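## Task

Push the green button to start the recorder's pen carriage. It starts at once, makes a single pass and never pauses. A key's pen marks its own colour lane only while that key is pressed all the way and the carriage is moving; a half-pressed key might or might not mark. At the end, each printed box must have ink along its central line, and no ink may lie anywhere outside the boxes. On the sheet's edge ruler the pens begin at 68 mm and travel at 9.61 mm/s. Arm feet (metres) and facing (degrees counter-clockwise from +x): arm1 (+0.65, +0.36, +0.74) facing -166; arm2 (+0.65, -0.36, +0.77) facing +169; arm3 (-0.65, +0.10, +0.76) facing +8; arm4 (-0.08, -0.65, +0.81) facing +98. Anything that stays correct only because a robot is still holding it does not count.

## Robot and tools

Setup. Four identical i2rt Big YAM arms, arm1 to arm4, each with six revolute joints, a two-finger gripper and a wrist camera. One fixed room camera, cam_sheet, looks down at the recorder sheet. Reach is about 1.0 m from the joint1 axis. Everything is in one shared scene frame: origin on the floor, +z up, metres. 'hand' means the point midway between the fingertips; its z axis runs along the fingers and the fingers open along its y axis.

Timing the chart. Pen position on the ruler at time t after the button press is start + speed x t (scene 1: 68 mm + 9.61 mm/s; scene 2: -11 mm + 11.99 mm/s). To ink a box, its key must be fully down before the pen reaches the box's start and released after it passes the box's end, but never held while the pen is outside a box in that lane. The carriage begins the instant the button goes down, and thinking time between replies keeps running, so key presses usually need to be pre-staged and driven within the same calls.

execute_actions. Argument "actions": a list holding exactly one action object, or empty to just read state and images. The action is keyed by robot name ("arm1".."arm4"); each entry has "joints", a map of joint name to absolute target (not offsets). Keys: joint1_rad, joint2_rad, joint3_rad, joint4_rad, joint5_rad, joint6_rad in radians, gripper_m in metres (fingertip gap). Ranges and done-tolerances: joint1_rad -2.879..2.879 (±0.045), rotates the arm about its foot, positive counter-clockwise seen from above, 0 points along the foot's facing; joint2_rad 0..3.141 (±0.14), shoulder, 0 = upper arm back and roughly level, positive raises it then swings forward; joint3_rad 0..3.019 (±0.09), elbow, 0 = folded, positive opens; joint4_rad -1.692..1.57 (±0.055), hand pitch, positive tips fingers up; joint5_rad -1.57..1.57 (±0.03), sideways hand swing, positive to the arm's right; joint6_rad -2.094..2.094 (±0.035), hand roll, positive clockwise viewed from behind; gripper_m 0..0.093 (±0.003). All named motions start together and may finish at different times; one action is capped at 15 s. Omitted joints or arms may keep pushing toward older targets. Unknown keys or out-of-range values make the whole call rejected with nothing moving. Optional "cameras": list from arm1_cam_wrist, arm2_cam_wrist, arm3_cam_wrist, arm4_cam_wrist, cam_sheet, or "all"; omitted/null means all, [] means none. The "pictures" line gives the order of returned images.

wait: "seconds" from 0 to 10; commands nothing, returns state and images. zoom_image: "camera" and "region" [x0, y0, x1, y1] in image pixels from the top-left, at most 504x504, on that camera's latest full image. read_manual: only returns licence texts. finished_scene: "scene" (1 or 2) ends that scene irreversibly and reports success; the next scene's task arrives in its result. A reply with no tool call ends everything.

Reading results. joint_positions gives measured joints. joint_status tells how each commanded motion ended: reached, "off_target" (stopped short, maybe still pushing), "contact_stop" or "time_out" (target dropped, holds where it stopped; a timed-out joint may keep a nearby target and keep pushing, shown under on_its_own), "not_followed" (the self/inter-arm collision check held back the arm's joint targets; a "joint command not followed" line with a "cause:" explains; the gripper part still runs, and the withheld targets may be retried later). on_its_own lists uncommanded behaviour; "held at" is the held target, not the position. Sending a joint its reported position relieves a push. Tiny target changes may not move a joint. If a result reports a stop, later motion calls in that same reply are skipped.

Camera calibration. Each camera has K, distortion D and a 4x4 T_world_to_cam (scene frame to camera, OpenCV convention); wrist cameras are fisheye, cam_sheet is pinhole with radial terms. Actual cameras can differ by a couple of degrees and several millimetres; wrist-camera poses also inherit joint reading errors.

Hazards. The arms do not stop on contact and can push hard; a hard press between two robots fails the run and a hard hit may. The collision check ignores fingers, gripper housings and wrist cameras and can react late. Joints move at different speeds, so paths between postures can sweep wide. Sustained pushing or load heats motors: MOTOR HOT appears from 85 °C, and at 100 °C an OVER-TEMPERATURE FAULT drops that arm until it cools, with its unfinished keys marked limit_stop_at_motor_heat (resend them). Heat partly carries into scene 2. Avoid slams, drops, slips and very hard pushes.

Each tool is called after ">>>" by a JSON object that holds its "fn" and its "kwargs", one argument or row to a line.

## Session

>>> {"fn": "execute_actions", "kwargs": {
  "actions": []
}}

Scene clock: 0.00 s.
arm1.joint_positions: joint1_rad=-0.705 joint2_rad=+0.468 joint3_rad=+1.641 joint4_rad=-1.440 joint5_rad=+0.013 joint6_rad=+0.427 gripper_m=+0.094
arm1.joint_status: not commanded
arm1.hand: x=+0.5542 y=+0.4055 z=+1.3918 quat_wxyz=(+0.021, -0.719, +0.346, +0.602) (m; scene frame)
arm2.joint_positions: joint1_rad=-0.864 joint2_rad=+0.463 joint3_rad=+1.435 joint4_rad=-1.284 joint5_rad=-0.004 joint6_rad=-0.074 gripper_m=+0.095
arm2.joint_status: not commanded
arm2.hand: x=+0.5726 y=-0.2178 z=+1.3676 quat_wxyz=(-0.315, +0.711, -0.383, -0.498) (m; scene frame)
arm3.joint_positions: joint1_rad=+0.021 joint2_rad=+0.443 joint3_rad=+1.719 joint4_rad=-1.559 joint5_rad=+0.234 joint6_rad=-0.442 gripper_m=+0.095
arm3.joint_status: not commanded
arm3.hand: x=-0.5956 y=+0.0699 z=+1.4172 quat_wxyz=(-0.579, +0.170, -0.778, +0.177) (m; scene frame)
arm4.joint_positions: joint1_rad=+0.425 joint2_rad=+0.294 joint3_rad=+1.608 joint4_rad=-1.219 joint5_rad=-0.209 joint6_rad=-0.745 gripper_m=+0.094
arm4.joint_status: not commanded
arm4.hand: x=-0.1110 y=-0.6481 z=+1.5036 quat_wxyz=(-0.518, +0.673, -0.017, -0.528) (m; scene frame)
pictures: arm1_cam_wrist, arm2_cam_wrist, arm3_cam_wrist, arm4_cam_wrist, cam_sheet
Images, in order (width x height): arm1_cam_wrist 504x504, arm2_cam_wrist 504x504, arm3_cam_wrist 504x504, arm4_cam_wrist 504x504, cam_sheet 504x504.

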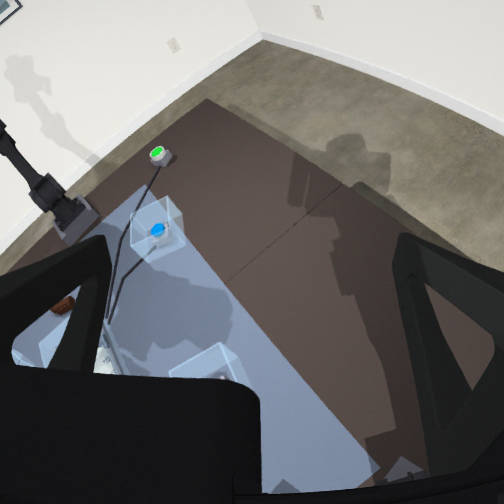

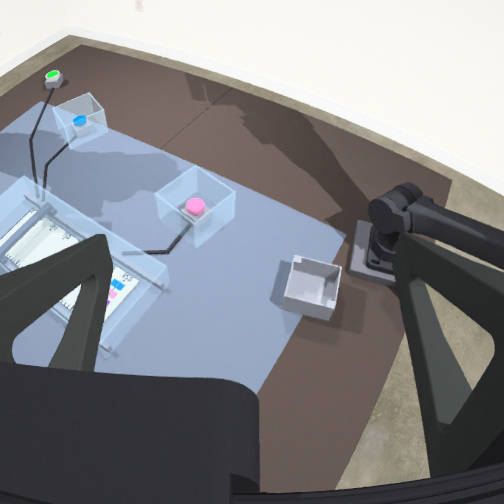

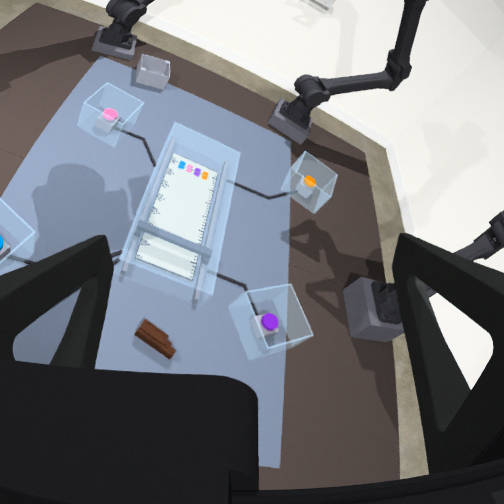

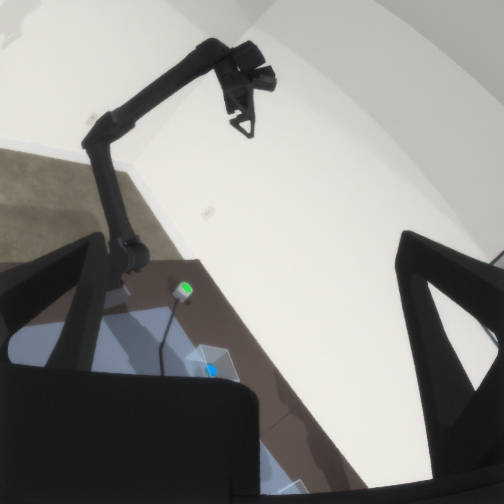

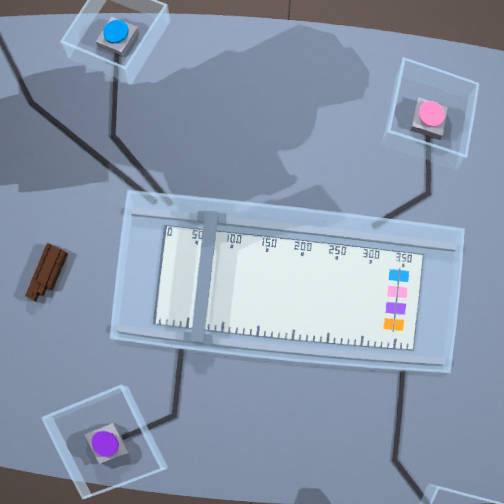

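>>> {"fn": "zoom_image", "kwargs": {
  "camera": "cam_sheet",
  "region": [100, 180, 480, 380]
}}

>>> {"fn": "zoom_image", "kwargs": {
  "camera": "arm3_cam_wrist",
  "region": [0, 40, 360, 400]
}}

>>> {"fn": "zoom_image", "kwargs": {
  "camera": "arm2_cam_wrist",
  "region": [0, 40, 360, 340]
}}

Region (100, 180, 480, 380) of cam_sheet's 504x504 image, scaled by 1.326, with more detail than that image has; it fills the top 265 rows of this view, and the rest is white.

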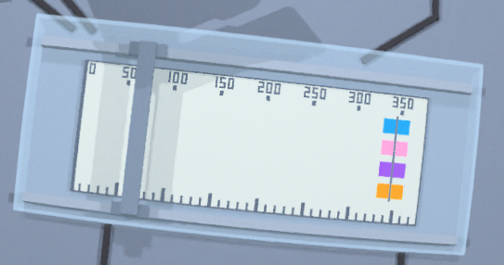

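Region (0, 40, 360, 400) of arm3_cam_wrist's 504x504 image, scaled by 1.400, with more detail than that image has.

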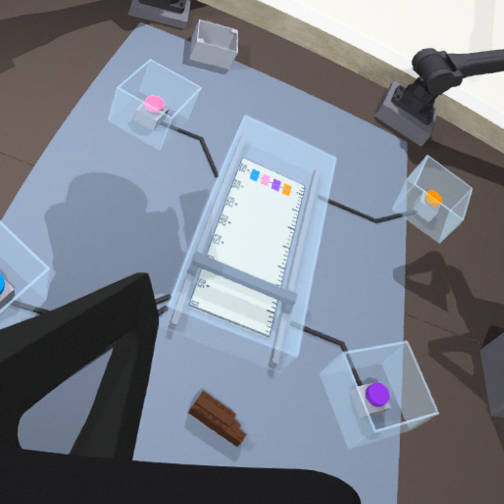

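Region (0, 40, 360, 340) of arm2_cam_wrist's 504x504 image, scaled by 1.400, with more detail than that image has.

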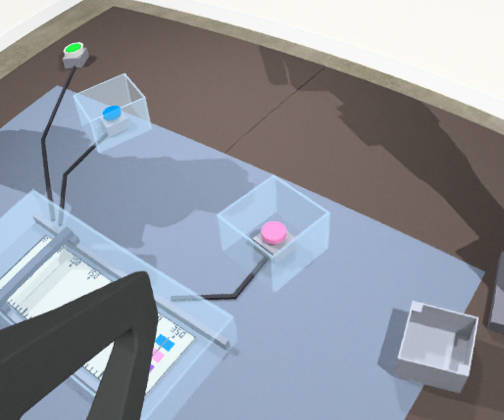

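>>> {"fn": "zoom_image", "kwargs": {
  "camera": "cam_sheet",
  "region": [340, 240, 440, 360]
}}

>>> {"fn": "zoom_image", "kwargs": {
  "camera": "cam_sheet",
  "region": [140, 200, 260, 350]
}}

Region (340, 240, 440, 360) of cam_sheet's 504x504 image, scaled by 4.200, with more detail than that image has.

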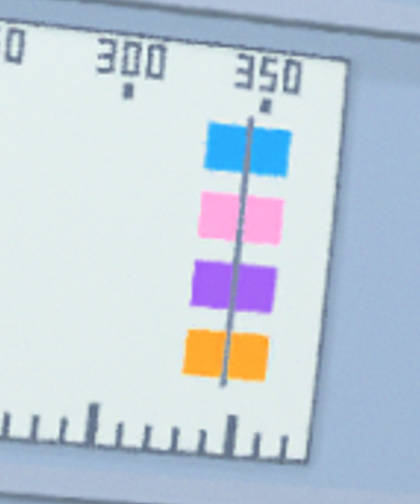

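Region (140, 200, 260, 350) of cam_sheet's 504x504 image, scaled by 3.360, with more detail than that image has; it fills the left 403 columns of this view, and the rest is white.

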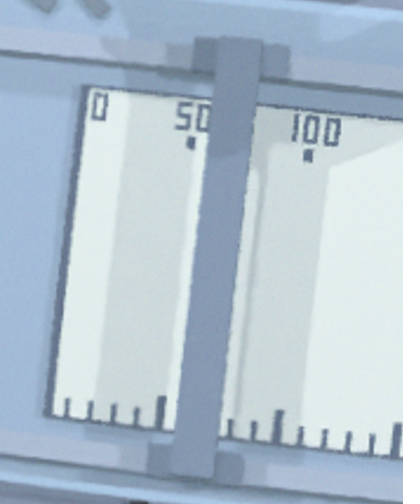

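>>> {"fn": "execute_actions", "kwargs": {
  "actions": [
    {"arm1":{"joints":{"joint1_rad":0.065,"joint2_rad":1.531,"joint3_rad":1.304,"joint4_rad":-1.344,"joint5_rad":0,"joint6_rad":0,"gripper_m":0}},"arm2":{"joints":{"joint1_rad":0.356,"joint2_rad":1.283,"joint3_rad":0.97,"joint4_rad":-1.258,"joint5_rad":0,"joint6_rad":0,"gripper_m":0}},"arm3":{"joints":{"joint1_rad":1.27,"joint2_rad":1.358,"joint3_rad":1.07,"joint4_rad":-1.283,"joint5_rad":0,"joint6_rad":0,"gripper_m":0}},"arm4":{"joints":{"joint1_rad":0.234,"joint2_rad":1.417,"joint3_rad":0.985,"joint4_rad":-1.139,"joint5_rad":0,"joint6_rad":0,"gripper_m":0}}}
  ]
}}

Scene clock: 42.67 s.
arm1.joint_positions: joint1_rad=+0.068 joint2_rad=+1.512 joint3_rad=+1.307 joint4_rad=-1.347 joint5_rad=+0.002 joint6_rad=+0.011 gripper_m=+0.001
arm1.joint_status: all done
arm1.hand: x=+0.2222 y=+0.2263 z=+0.9272 quat_wxyz=(+0.000, -0.989, -0.147, +0.003) (m; scene frame)
arm2.joint_positions: joint1_rad=+0.355 joint2_rad=+1.277 joint3_rad=+0.949 joint4_rad=-1.257 joint5_rad=+0.001 joint6_rad=-0.012 gripper_m=+0.001
arm2.joint_status: all done
arm2.hand: x=+0.3192 y=-0.4116 z=+0.9119 quat_wxyz=(-0.001, +0.996, +0.084, +0.005) (m; scene frame)
arm3.joint_positions: joint1_rad=+1.266 joint2_rad=+1.355 joint3_rad=+1.054 joint4_rad=-1.274 joint5_rad=+0.002 joint6_rad=-0.011 gripper_m=+0.001
arm3.joint_status: all done
arm3.hand: x=-0.5895 y=+0.4660 z=+0.9198 quat_wxyz=(+0.000, +0.651, -0.759, +0.004) (m; scene frame)
arm4.joint_positions: joint1_rad=+0.237 joint2_rad=+1.418 joint3_rad=+0.959 joint4_rad=-1.137 joint5_rad=-0.002 joint6_rad=-0.012 gripper_m=+0.001
arm4.joint_status: all done
arm4.hand: x=-0.2135 y=-0.3069 z=+0.9044 quat_wxyz=(+0.015, +0.830, -0.558, +0.007) (m; scene frame)
pictures: arm1_cam_wrist, arm2_cam_wrist, arm3_cam_wrist, arm4_cam_wrist, cam_sheet
camera_calibration (this result's frames):
arm1_cam_wrist: T_world_to_cam=[[-0.299329, 0.954144, -0.00325667, -0.143492], [0.780171, 0.246713, 0.574862, -0.75369], [0.549304, 0.169532, -0.818244, 0.723843], [0, 0, 0, 1]] pos_world=[0.147446, 0.200142, 1.02508]
arm2_cam_wrist: T_world_to_cam=[[-0.140374, 0.990099, 0.000366436, 0.450196], [0.795527, 0.112567, 0.59537, -0.747192], [0.589434, 0.0838658, -0.803451, 0.700636], [0, 0, 0, 1]] pos_world=[0.244628, -0.420388, 1.00762]
arm3_cam_wrist: T_world_to_cam=[[0.987639, -0.156695, 0.00386794, 0.649894], [-0.12808, -0.792564, 0.596186, -0.24935], [-0.090354, -0.589312, -0.802837, 1.08527], [0, 0, 0, 1]] pos_world=[-0.575739, 0.543772, 1.01744]
arm4_cam_wrist: T_world_to_cam=[[0.926056, 0.377119, -0.0141608, 0.323834], [0.30451, -0.724538, 0.61832, -0.713223], [0.22292, -0.576911, -0.785799, 0.707097], [0, 0, 0, 1]] pos_world=[-0.240331, -0.230948, 1.00122]
Images, in order (width x height): arm1_cam_wrist 504x504, arm2_cam_wrist 504x504, arm3_cam_wrist 504x504, arm4_cam_wrist 504x504, cam_sheet 504x504.

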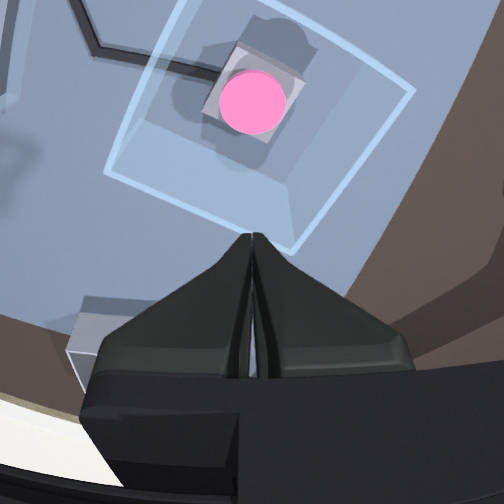

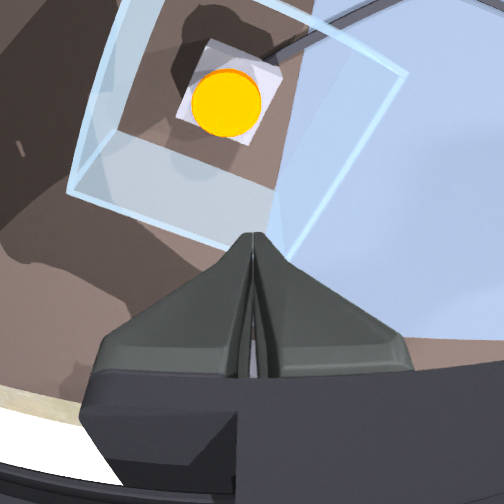

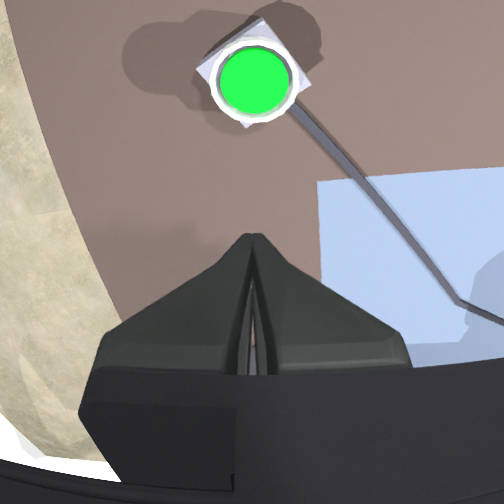

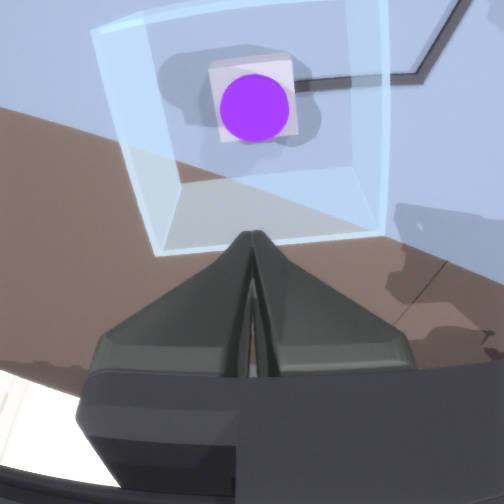

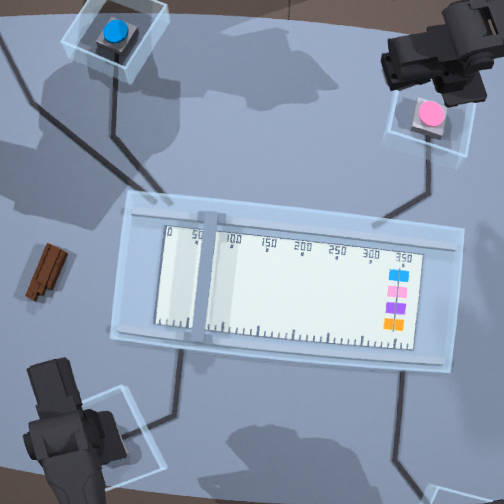

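>>> {"fn": "execute_actions", "kwargs": {
  "actions": [
    {"arm1":{"joints":{"joint2_rad":1.563,"joint3_rad":1.200,"joint4_rad":-1.21}},"arm2":{"joints":{"joint2_rad":1.33,"joint3_rad":0.871,"joint4_rad":-1.112}},"arm3":{"joints":{"joint2_rad":1.40,"joint3_rad":0.971,"joint4_rad":-1.142}},"arm4":{"joints":{"joint2_rad":1.468,"joint3_rad":0.92,"joint4_rad":-1.022}}}
  ]
}}

Scene clock: 57.47 s.
arm1.joint_positions: joint1_rad=+0.068 joint2_rad=+1.546 joint3_rad=+1.209 joint4_rad=-1.221 joint5_rad=+0.002 joint6_rad=+0.011 gripper_m=+0.001
arm1.joint_status: all done
arm1.hand: x=+0.2248 y=+0.2271 z=+0.8769 quat_wxyz=(+0.001, -0.989, -0.147, +0.000) (m; scene frame)
arm2.joint_positions: joint1_rad=+0.355 joint2_rad=+1.334 joint3_rad=+0.861 joint4_rad=-1.121 joint5_rad=+0.001 joint6_rad=-0.012 gripper_m=+0.001
arm2.joint_status: all done
arm2.hand: x=+0.3211 y=-0.4113 z=+0.8628 quat_wxyz=(-0.001, +0.996, +0.084, +0.010) (m; scene frame)
arm3.joint_positions: joint1_rad=+1.266 joint2_rad=+1.396 joint3_rad=+0.970 joint4_rad=-1.153 joint5_rad=+0.002 joint6_rad=-0.011 gripper_m=+0.001
arm3.joint_status: all done
arm3.hand: x=-0.5897 y=+0.4636 z=+0.8756 quat_wxyz=(+0.002, +0.651, -0.759, +0.006) (m; scene frame)
arm4.joint_positions: joint1_rad=+0.237 joint2_rad=+1.470 joint3_rad=+0.912 joint4_rad=-1.031 joint5_rad=-0.002 joint6_rad=-0.011 gripper_m=+0.001
arm4.joint_status: all done
arm4.hand: x=-0.2151 y=-0.3041 z=+0.8704 quat_wxyz=(+0.013, +0.830, -0.558, +0.004) (m; scene frame)
pictures: arm1_cam_wrist, arm2_cam_wrist, arm3_cam_wrist, arm4_cam_wrist, cam_sheet
camera_calibration (this result's frames):
arm1_cam_wrist: T_world_to_cam=[[-0.299316, 0.954148, -0.00324769, -0.143612], [0.776597, 0.245593, 0.580156, -0.730628], [0.554352, 0.171128, -0.814499, 0.676308], [0, 0, 0, 1]] pos_world=[0.149505, 0.200729, 0.974264]
arm2_cam_wrist: T_world_to_cam=[[-0.140376, 0.990098, 0.000521084, 0.450043], [0.789655, 0.11164, 0.603309, -0.724892], [0.597277, 0.0851018, -0.797507, 0.652863], [0, 0, 0, 1]] pos_world=[0.24565, -0.42022, 0.957763]
arm3_cam_wrist: T_world_to_cam=[[0.987579, -0.157075, 0.00384582, 0.650041], [-0.127991, -0.790039, 0.599547, -0.228939], [-0.0911354, -0.592593, -0.80033, 1.04724], [0, 0, 0, 1]] pos_world=[-0.575829, 0.54182, 0.972896]
arm4_cam_wrist: T_world_to_cam=[[0.9262, 0.376769, -0.014067, 0.323624], [0.305787, -0.728834, 0.612614, -0.685715], [0.220562, -0.571705, -0.790257, 0.687306], [0, 0, 0, 1]] pos_world=[-0.241651, -0.228768, 0.967779]
Images, in order (width x height): arm1_cam_wrist 504x504, arm2_cam_wrist 504x504, arm3_cam_wrist 504x504, arm4_cam_wrist 504x504, cam_sheet 504x504.

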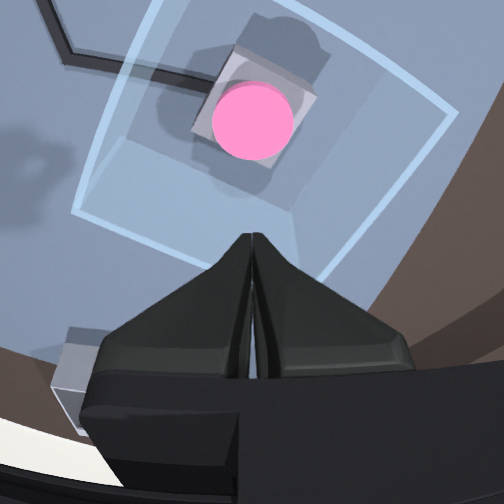

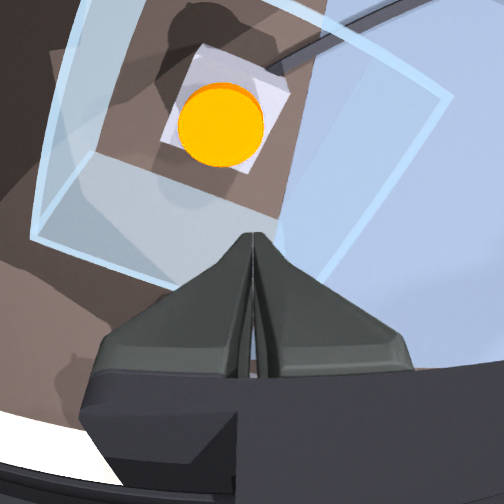

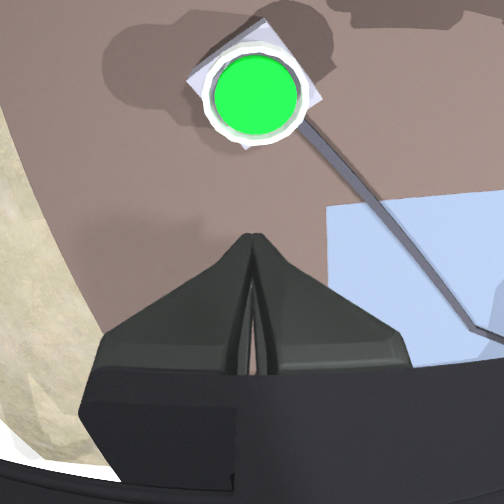

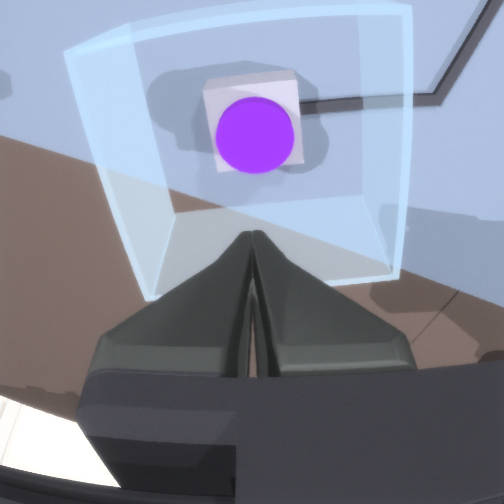

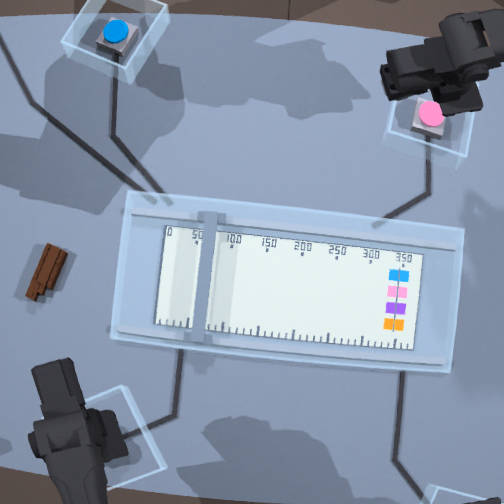

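>>> {"fn": "execute_actions", "kwargs": {
  "actions": [
    {"arm1":{"joints":{"joint2_rad":1.685,"joint3_rad":1.115,"joint4_rad":-1.008}},"arm2":{"joints":{"joint1_rad":0.395,"joint2_rad":1.468,"joint3_rad":0.76,"joint4_rad":-0.863}},"arm3":{"joints":{"joint2_rad":1.488,"joint3_rad":0.944,"joint4_rad":-1.027}},"arm4":{"joints":{"joint2_rad":1.63,"joint3_rad":0.813,"joint4_rad":-0.754}}}
  ]
}}

Scene clock: 82.33 s.
arm1.joint_positions: joint1_rad=+0.068 joint2_rad=+1.686 joint3_rad=+1.119 joint4_rad=-1.019 joint5_rad=+0.002 joint6_rad=+0.011 gripper_m=+0.001
arm1.joint_status: all done
arm1.hand: x=+0.2188 y=+0.2251 z=+0.7861 quat_wxyz=(+0.003, -0.989, -0.147, -0.014) (m; scene frame)
arm2.joint_positions: joint1_rad=+0.391 joint2_rad=+1.467 joint3_rad=+0.749 joint4_rad=-0.873 joint5_rad=+0.001 joint6_rad=-0.012 gripper_m=+0.001
arm2.joint_status: all done
arm2.hand: x=+0.3232 y=-0.4229 z=+0.7853 quat_wxyz=(-0.001, +0.995, +0.102, +0.008) (m; scene frame)
arm3.joint_positions: joint1_rad=+1.266 joint2_rad=+1.488 joint3_rad=+0.947 joint4_rad=-1.038 joint5_rad=+0.002 joint6_rad=-0.011 gripper_m=+0.001
arm3.joint_status: all done
arm3.hand: x=-0.5871 y=+0.4784 z=+0.8350 quat_wxyz=(+0.002, +0.651, -0.759, +0.006) (m; scene frame)
arm4.joint_positions: joint1_rad=+0.237 joint2_rad=+1.641 joint3_rad=+0.799 joint4_rad=-0.763 joint5_rad=-0.002 joint6_rad=-0.011 gripper_m=+0.001
arm4.joint_status: all done
arm4.hand: x=-0.2128 y=-0.3132 z=+0.7772 quat_wxyz=(+0.017, +0.829, -0.558, +0.011) (m; scene frame)
pictures: arm1_cam_wrist, arm2_cam_wrist, arm3_cam_wrist, arm4_cam_wrist, cam_sheet
camera_calibration (this result's frames):
arm1_cam_wrist: T_world_to_cam=[[-0.299263, 0.954165, -0.00320868, -0.143838], [0.761101, 0.240736, 0.602306, -0.68573], [0.575472, 0.177805, -0.798259, 0.5871], [0, 0, 0, 1]] pos_world=[0.141005, 0.197935, 0.881216]
arm2_cam_wrist: T_world_to_cam=[[-0.175405, 0.984496, 0.000573751, 0.470785], [0.78746, 0.13995, 0.600267, -0.66338], [0.59088, 0.105742, -0.799799, 0.603391], [0, 0, 0, 1]] pos_world=[0.248432, -0.434449, 0.880527]
arm3_cam_wrist: T_world_to_cam=[[0.987579, -0.157075, 0.00384805, 0.649927], [-0.128027, -0.790265, 0.599242, -0.192307], [-0.0910847, -0.592292, -0.800559, 1.02382], [0, 0, 0, 1]] pos_world=[-0.57322, 0.556517, 0.932369]
arm4_cam_wrist: T_world_to_cam=[[0.926344, 0.376408, -0.0142445, 0.323754], [0.301864, -0.719208, 0.625794, -0.644049], [0.225309, -0.584001, -0.779858, 0.596956], [0, 0, 0, 1]] pos_world=[-0.239993, -0.236446, 0.873195]
Images, in order (width x height): arm1_cam_wrist 504x504, arm2_cam_wrist 504x504, arm3_cam_wrist 504x504, arm4_cam_wrist 504x504, cam_sheet 504x504.

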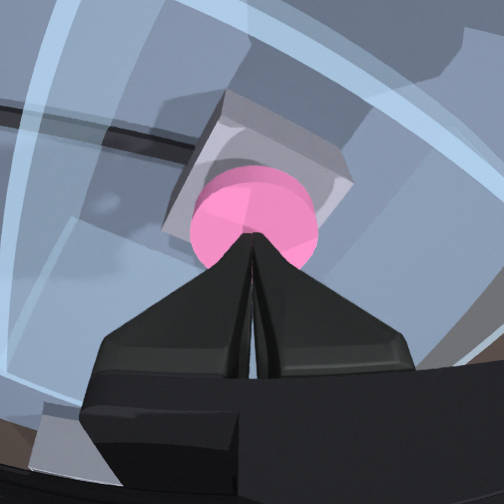

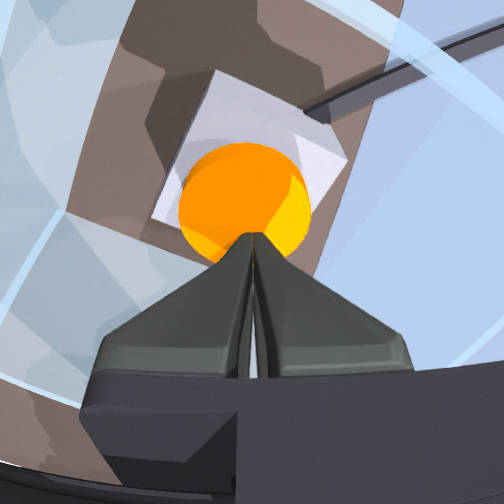

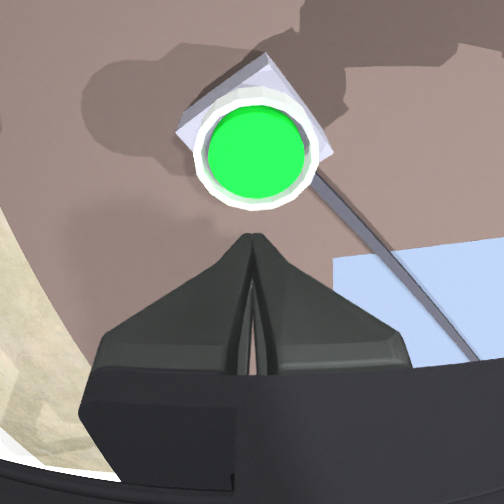

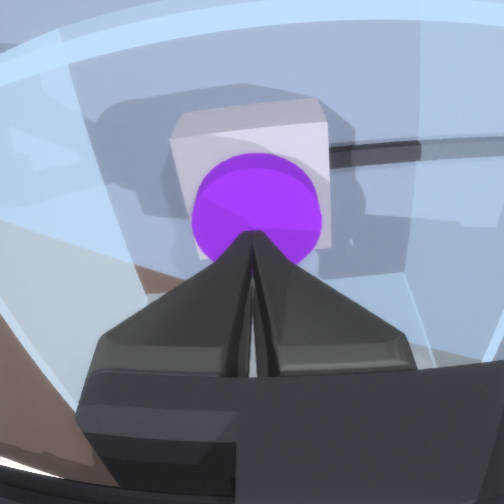

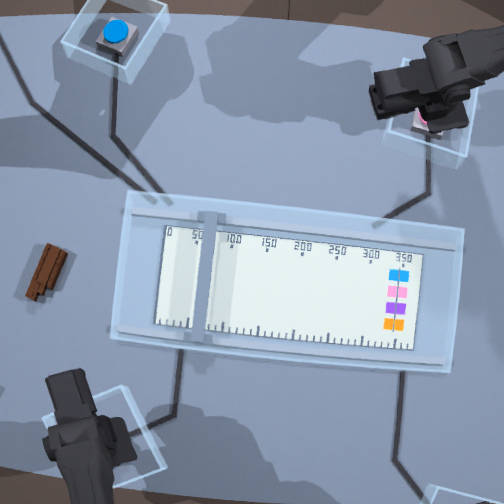

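>>> {"fn": "execute_actions", "kwargs": {
  "actions": [
    {"arm1":{"joints":{"joint2_rad":1.722,"joint3_rad":1.086,"joint4_rad":-0.943}},"arm2":{"joints":{"joint2_rad":1.522,"joint3_rad":0.725,"joint4_rad":-0.781}},"arm4":{"joints":{"joint2_rad":1.675,"joint3_rad":0.79,"joint4_rad":-0.705}}}
  ]
}}

Scene clock: 87.30 s.
arm1.joint_positions: joint1_rad=+0.068 joint2_rad=+1.686 joint3_rad=+1.105 joint4_rad=-0.963 joint5_rad=+0.002 joint6_rad=+0.011 gripper_m=+0.001
arm1.joint_status: all done
arm1.hand: x=+0.2119 y=+0.2229 z=+0.7816 quat_wxyz=(+0.000, -0.989, -0.147, +0.007) (m; scene frame)
arm2.joint_positions: joint1_rad=+0.391 joint2_rad=+1.477 joint3_rad=+0.740 joint4_rad=-0.825 joint5_rad=+0.001 joint6_rad=-0.012 gripper_m=+0.001
arm2.joint_status: all done
arm2.hand: x=+0.3172 y=-0.4241 z=+0.7797 quat_wxyz=(+0.000, +0.995, +0.102, -0.006) (m; scene frame)
arm3.joint_positions: joint1_rad=+1.266 joint2_rad=+1.488 joint3_rad=+0.947 joint4_rad=-1.038 joint5_rad=+0.002 joint6_rad=-0.011 gripper_m=+0.001
arm3.joint_status: not commanded
arm3.hand: x=-0.5871 y=+0.4784 z=+0.8350 quat_wxyz=(+0.002, +0.651, -0.759, +0.006) (m; scene frame)
arm4.joint_positions: joint1_rad=+0.237 joint2_rad=+1.655 joint3_rad=+0.794 joint4_rad=-0.722 joint5_rad=-0.002 joint6_rad=-0.011 gripper_m=+0.001
arm4.joint_status: all done
arm4.hand: x=-0.2148 y=-0.3086 z=+0.7708 quat_wxyz=(+0.011, +0.829, -0.558, +0.002) (m; scene frame)
pictures: arm1_cam_wrist, arm2_cam_wrist, arm3_cam_wrist, arm4_cam_wrist, cam_sheet
camera_calibration (this result's frames):
arm1_cam_wrist: T_world_to_cam=[[-0.299345, 0.954139, -0.00326712, -0.143768], [0.784333, 0.248018, 0.568602, -0.65741], [0.543336, 0.167645, -0.822606, 0.616062], [0, 0, 0, 1]] pos_world=[0.137864, 0.196944, 0.880111]
arm2_cam_wrist: T_world_to_cam=[[-0.175403, 0.984497, 0.00012759, 0.471229], [0.803994, 0.143169, 0.577145, -0.640949], [0.568179, 0.101335, -0.816642, 0.620997], [0, 0, 0, 1]] pos_world=[0.245137, -0.435089, 0.876992]
arm3_cam_wrist: T_world_to_cam=[[0.987579, -0.157075, 0.00384805, 0.649927], [-0.128027, -0.790265, 0.599242, -0.192307], [-0.0910847, -0.592292, -0.800559, 1.02382], [0, 0, 0, 1]] pos_world=[-0.57322, 0.556517, 0.932369]
arm4_cam_wrist: T_world_to_cam=[[0.926344, 0.376418, -0.0140041, 0.323514], [0.306562, -0.731787, 0.608693, -0.625841], [0.218875, -0.568153, -0.793282, 0.608929], [0, 0, 0, 1]] pos_world=[-0.241105, -0.233794, 0.868528]
Images, in order (width x height): arm1_cam_wrist 504x504, arm2_cam_wrist 504x504, arm3_cam_wrist 504x504, arm4_cam_wrist 504x504, cam_sheet 504x504.

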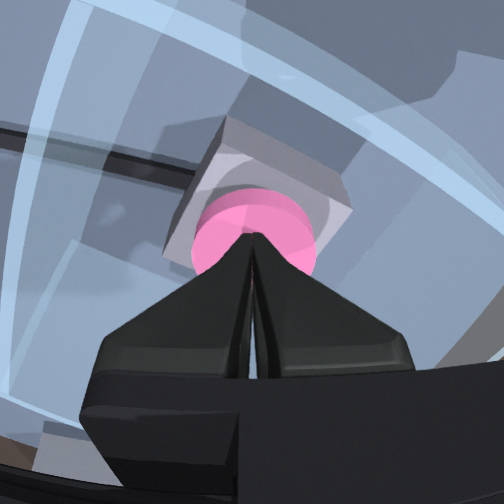

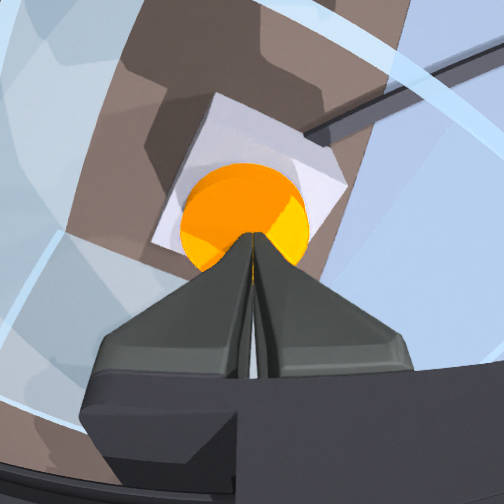

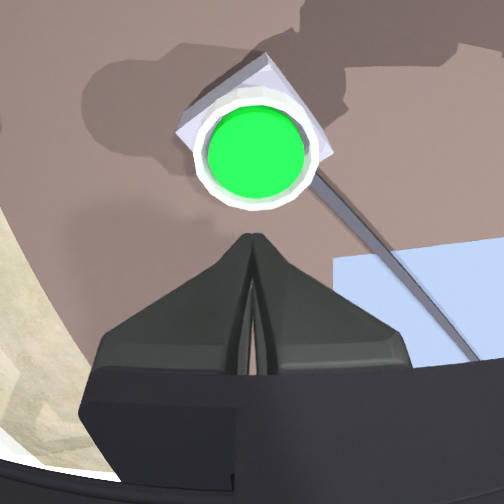

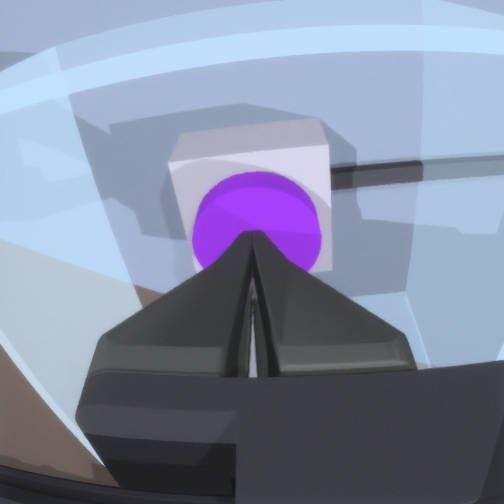

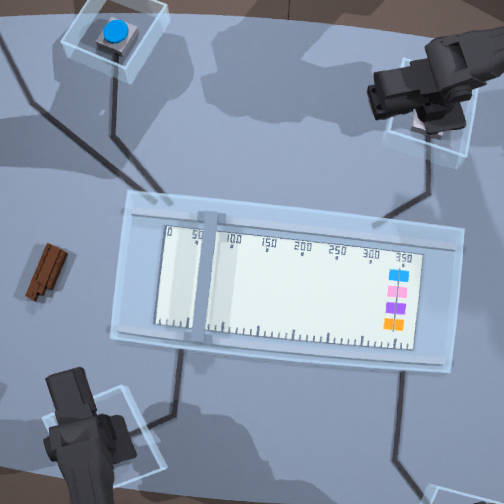

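>>> {"fn": "execute_actions", "kwargs": {
  "actions": [
    {"arm1":{"joints":{"joint2_rad":1.66,"joint3_rad":1.125,"joint4_rad":-1.04}},"arm2":{"joints":{"joint2_rad":1.44,"joint3_rad":0.76,"joint4_rad":-0.89}},"arm4":{"joints":{"joint2_rad":1.59,"joint3_rad":0.81,"joint4_rad":-0.79}}}
  ],
  "cameras": []
}}

>>> {"fn": "execute_actions", "kwargs": {
  "actions": [
    {"arm1":{"joints":{"joint2_rad":1.78}},"arm2":{"joints":{"joint2_rad":1.58}},"arm4":{"joints":{"joint2_rad":1.73}}}
  ]
}}

Scene clock: 94.87 s.
arm1.joint_positions: joint1_rad=+0.068 joint2_rad=+1.673 joint3_rad=+1.105 joint4_rad=-1.029 joint5_rad=+0.002 joint6_rad=+0.011 gripper_m=+0.001
arm1.joint_status: all done
arm1.hand: x=+0.2262 y=+0.2274 z=+0.7874 quat_wxyz=(+0.004, -0.989, -0.147, -0.019) (m; scene frame)
arm2.joint_positions: joint1_rad=+0.391 joint2_rad=+1.443 joint3_rad=+0.741 joint4_rad=-0.882 joint5_rad=+0.001 joint6_rad=-0.012 gripper_m=+0.001
arm2.joint_status: all done
arm2.hand: x=+0.3268 y=-0.4222 z=+0.7904 quat_wxyz=(-0.001, +0.995, +0.102, +0.005) (m; scene frame)
arm3.joint_positions: joint1_rad=+1.266 joint2_rad=+1.488 joint3_rad=+0.947 joint4_rad=-1.038 joint5_rad=+0.002 joint6_rad=-0.011 gripper_m=+0.001
arm3.joint_status: not commanded
arm3.hand: x=-0.5871 y=+0.4784 z=+0.8350 quat_wxyz=(+0.002, +0.651, -0.759, +0.006) (m; scene frame)
arm4.joint_positions: joint1_rad=+0.237 joint2_rad=+1.595 joint3_rad=+0.794 joint4_rad=-0.783 joint5_rad=-0.002 joint6_rad=-0.011 gripper_m=+0.001
arm4.joint_status: all done
arm4.hand: x=-0.2124 y=-0.3138 z=+0.7916 quat_wxyz=(+0.011, +0.829, -0.558, +0.003) (m; scene frame)
pictures: none
No camera images: the call's "cameras" was empty. Leave "cameras" out to get every camera's image.

Scene clock: 95.60 s.
arm1.joint_positions: joint1_rad=+0.068 joint2_rad=+1.700 joint3_rad=+1.116 joint4_rad=-1.039 joint5_rad=+0.002 joint6_rad=+0.011 gripper_m=+0.001
arm1.joint_status: all done
arm1.hand: x=+0.2258 y=+0.2273 z=+0.7794 quat_wxyz=(+0.006, -0.989, -0.147, -0.032) (m; scene frame)
arm2.joint_positions: joint1_rad=+0.391 joint2_rad=+1.504 joint3_rad=+0.767 joint4_rad=-0.911 joint5_rad=+0.001 joint6_rad=-0.012 gripper_m=+0.001
arm2.joint_status: all done
arm2.hand: x=+0.3277 y=-0.4220 z=+0.7792 quat_wxyz=(-0.004, +0.994, +0.102, +0.036) (m; scene frame)
arm3.joint_positions: joint1_rad=+1.266 joint2_rad=+1.488 joint3_rad=+0.947 joint4_rad=-1.038 joint5_rad=+0.002 joint6_rad=-0.011 gripper_m=+0.001
arm3.joint_status: not commanded
arm3.hand: x=-0.5871 y=+0.4784 z=+0.8350 quat_wxyz=(+0.002, +0.651, -0.759, +0.006) (m; scene frame)
arm4.joint_positions: joint1_rad=+0.237 joint2_rad=+1.675 joint3_rad=+0.814 joint4_rad=-0.797 joint5_rad=-0.002 joint6_rad=-0.010 gripper_m=+0.001
arm4.joint_status: all done
arm4.hand: x=-0.2108 y=-0.3186 z=+0.7699 quat_wxyz=(+0.032, +0.829, -0.558, +0.033) (m; scene frame)
pictures: arm1_cam_wrist, arm2_cam_wrist, arm3_cam_wrist, arm4_cam_wrist, cam_sheet
camera_calibration (this result's frames):
arm1_cam_wrist: T_world_to_cam=[[-0.299192, 0.954188, -0.00315371, -0.143926], [0.739318, 0.233905, 0.631425, -0.703824], [0.603236, 0.186586, -0.775431, 0.551336], [0, 0, 0, 1]] pos_world=[0.144703, 0.199089, 0.87148]
arm2_cam_wrist: T_world_to_cam=[[-0.175447, 0.984488, 0.001459, 0.470035], [0.75272, 0.133188, 0.644728, -0.689528], [0.634532, 0.114214, -0.764411, 0.557457], [0, 0, 0, 1]] pos_world=[0.247763, -0.434577, 0.869998]
arm3_cam_wrist: T_world_to_cam=[[0.987579, -0.157075, 0.00384805, 0.649927], [-0.128027, -0.790265, 0.599242, -0.192307], [-0.0910847, -0.592292, -0.800559, 1.02382], [0, 0, 0, 1]] pos_world=[-0.57322, 0.556517, 0.932369]
arm4_cam_wrist: T_world_to_cam=[[0.926488, 0.376048, -0.0144069, 0.323789], [0.289514, -0.687786, 0.665682, -0.667287], [0.24042, -0.620918, -0.746096, 0.553107], [0, 0, 0, 1]] pos_world=[-0.239776, -0.237277, 0.861537]
Images, in order (width x height): arm1_cam_wrist 504x504, arm2_cam_wrist 504x504, arm3_cam_wrist 504x504, arm4_cam_wrist 504x504, cam_sheet 504x504.

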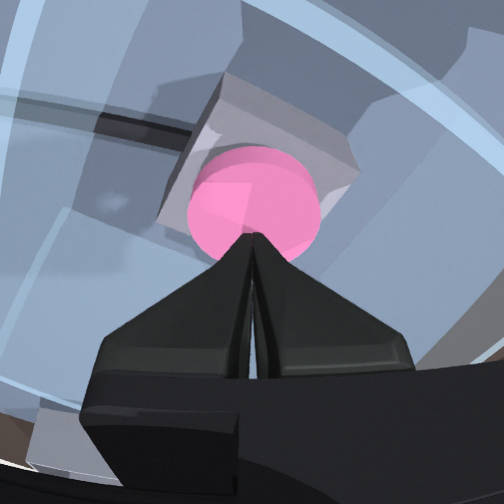

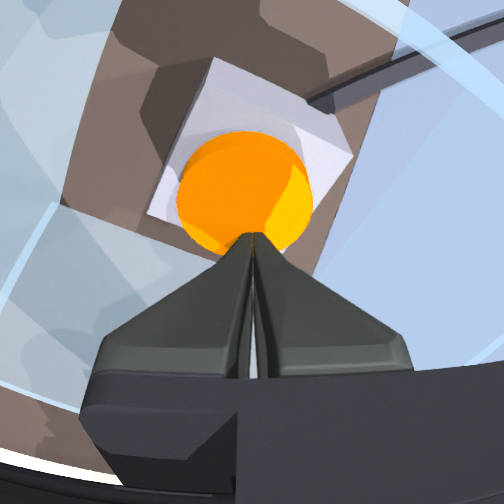

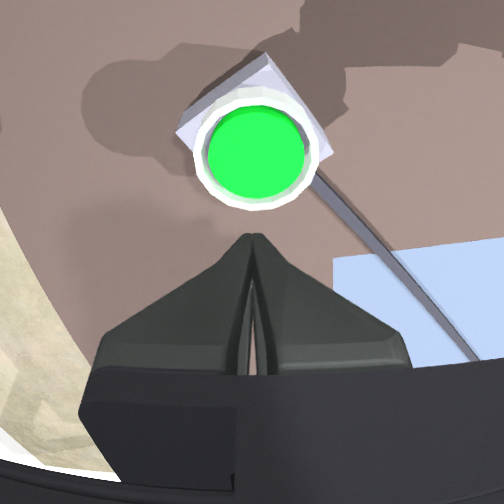

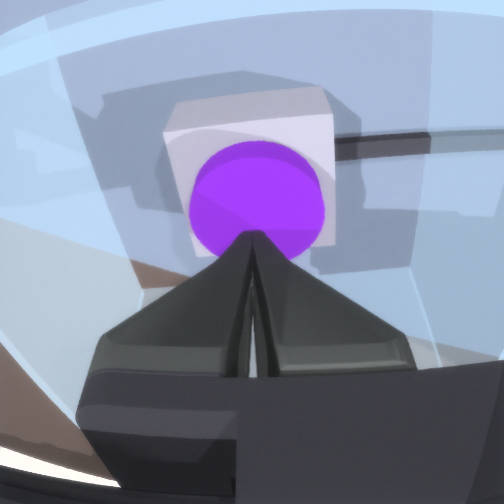

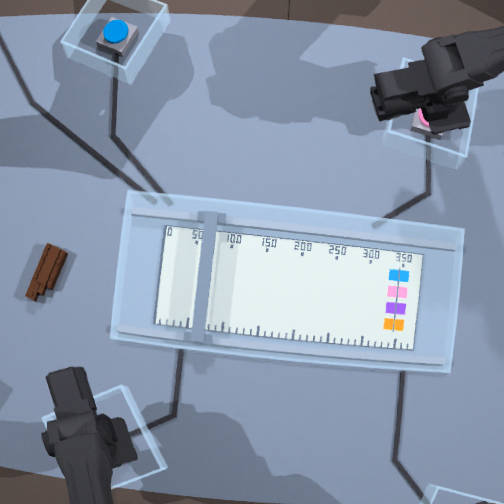

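>>> {"fn": "execute_actions", "kwargs": {
  "actions": []
}}

Scene clock: 97.97 s.
arm1.joint_positions: joint1_rad=+0.068 joint2_rad=+1.700 joint3_rad=+1.116 joint4_rad=-1.039 joint5_rad=+0.002 joint6_rad=+0.011 gripper_m=+0.001
arm1.joint_status: all done
arm1.hand: x=+0.2258 y=+0.2273 z=+0.7794 quat_wxyz=(+0.006, -0.989, -0.147, -0.032) (m; scene frame)
arm2.joint_positions: joint1_rad=+0.391 joint2_rad=+1.504 joint3_rad=+0.767 joint4_rad=-0.911 joint5_rad=+0.001 joint6_rad=-0.012 gripper_m=+0.001
arm2.joint_status: all done
arm2.hand: x=+0.3277 y=-0.4220 z=+0.7792 quat_wxyz=(-0.004, +0.994, +0.102, +0.036) (m; scene frame)
arm3.joint_positions: joint1_rad=+1.266 joint2_rad=+1.488 joint3_rad=+0.947 joint4_rad=-1.038 joint5_rad=+0.002 joint6_rad=-0.011 gripper_m=+0.001
arm3.joint_status: not commanded
arm3.hand: x=-0.5871 y=+0.4784 z=+0.8350 quat_wxyz=(+0.002, +0.651, -0.759, +0.006) (m; scene frame)
arm4.joint_positions: joint1_rad=+0.237 joint2_rad=+1.675 joint3_rad=+0.814 joint4_rad=-0.797 joint5_rad=-0.002 joint6_rad=-0.010 gripper_m=+0.001
arm4.joint_status: all done
arm4.hand: x=-0.2108 y=-0.3186 z=+0.7699 quat_wxyz=(+0.032, +0.829, -0.558, +0.033) (m; scene frame)
pictures: arm1_cam_wrist, arm2_cam_wrist, arm3_cam_wrist, arm4_cam_wrist, cam_sheet
camera_calibration (this result's frames):
arm1_cam_wrist: T_world_to_cam=[[-0.299192, 0.954188, -0.00315371, -0.143926], [0.739318, 0.233905, 0.631425, -0.703824], [0.603236, 0.186586, -0.775431, 0.551336], [0, 0, 0, 1]] pos_world=[0.144703, 0.199089, 0.87148]
arm2_cam_wrist: T_world_to_cam=[[-0.175447, 0.984488, 0.001459, 0.470035], [0.75272, 0.133188, 0.644728, -0.689528], [0.634532, 0.114214, -0.764411, 0.557457], [0, 0, 0, 1]] pos_world=[0.247763, -0.434577, 0.869998]
arm3_cam_wrist: T_world_to_cam=[[0.987579, -0.157075, 0.00384805, 0.649927], [-0.128027, -0.790265, 0.599242, -0.192307], [-0.0910847, -0.592292, -0.800559, 1.02382], [0, 0, 0, 1]] pos_world=[-0.57322, 0.556517, 0.932369]
arm4_cam_wrist: T_world_to_cam=[[0.926488, 0.376048, -0.0144069, 0.323789], [0.289514, -0.687786, 0.665682, -0.667287], [0.24042, -0.620918, -0.746096, 0.553107], [0, 0, 0, 1]] pos_world=[-0.239776, -0.237277, 0.861537]
Images, in order (width x height): arm1_cam_wrist 504x504, arm2_cam_wrist 504x504, arm3_cam_wrist 504x504, arm4_cam_wrist 504x504, cam_sheet 504x504.

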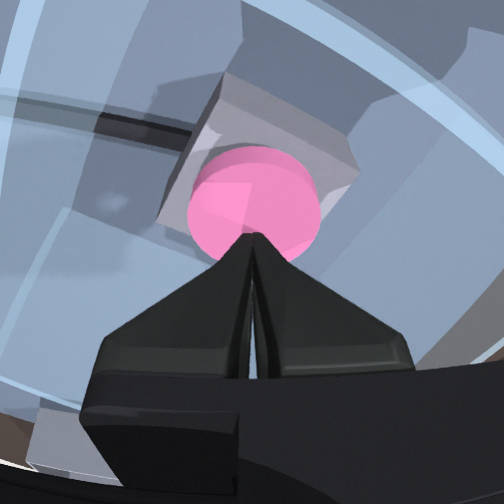

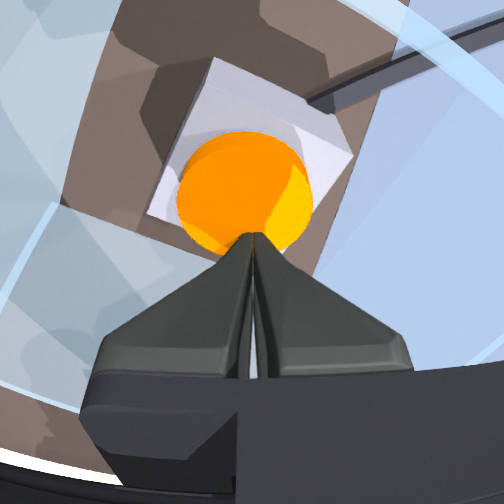

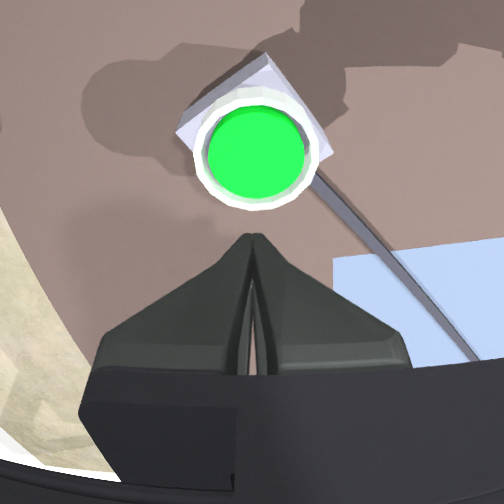

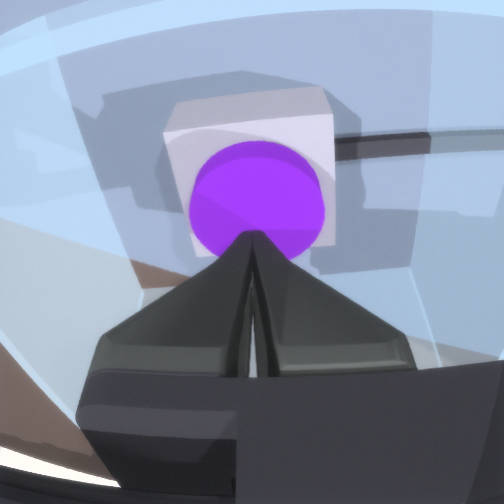

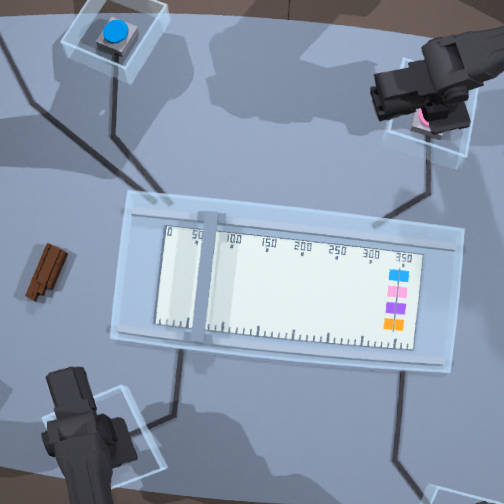

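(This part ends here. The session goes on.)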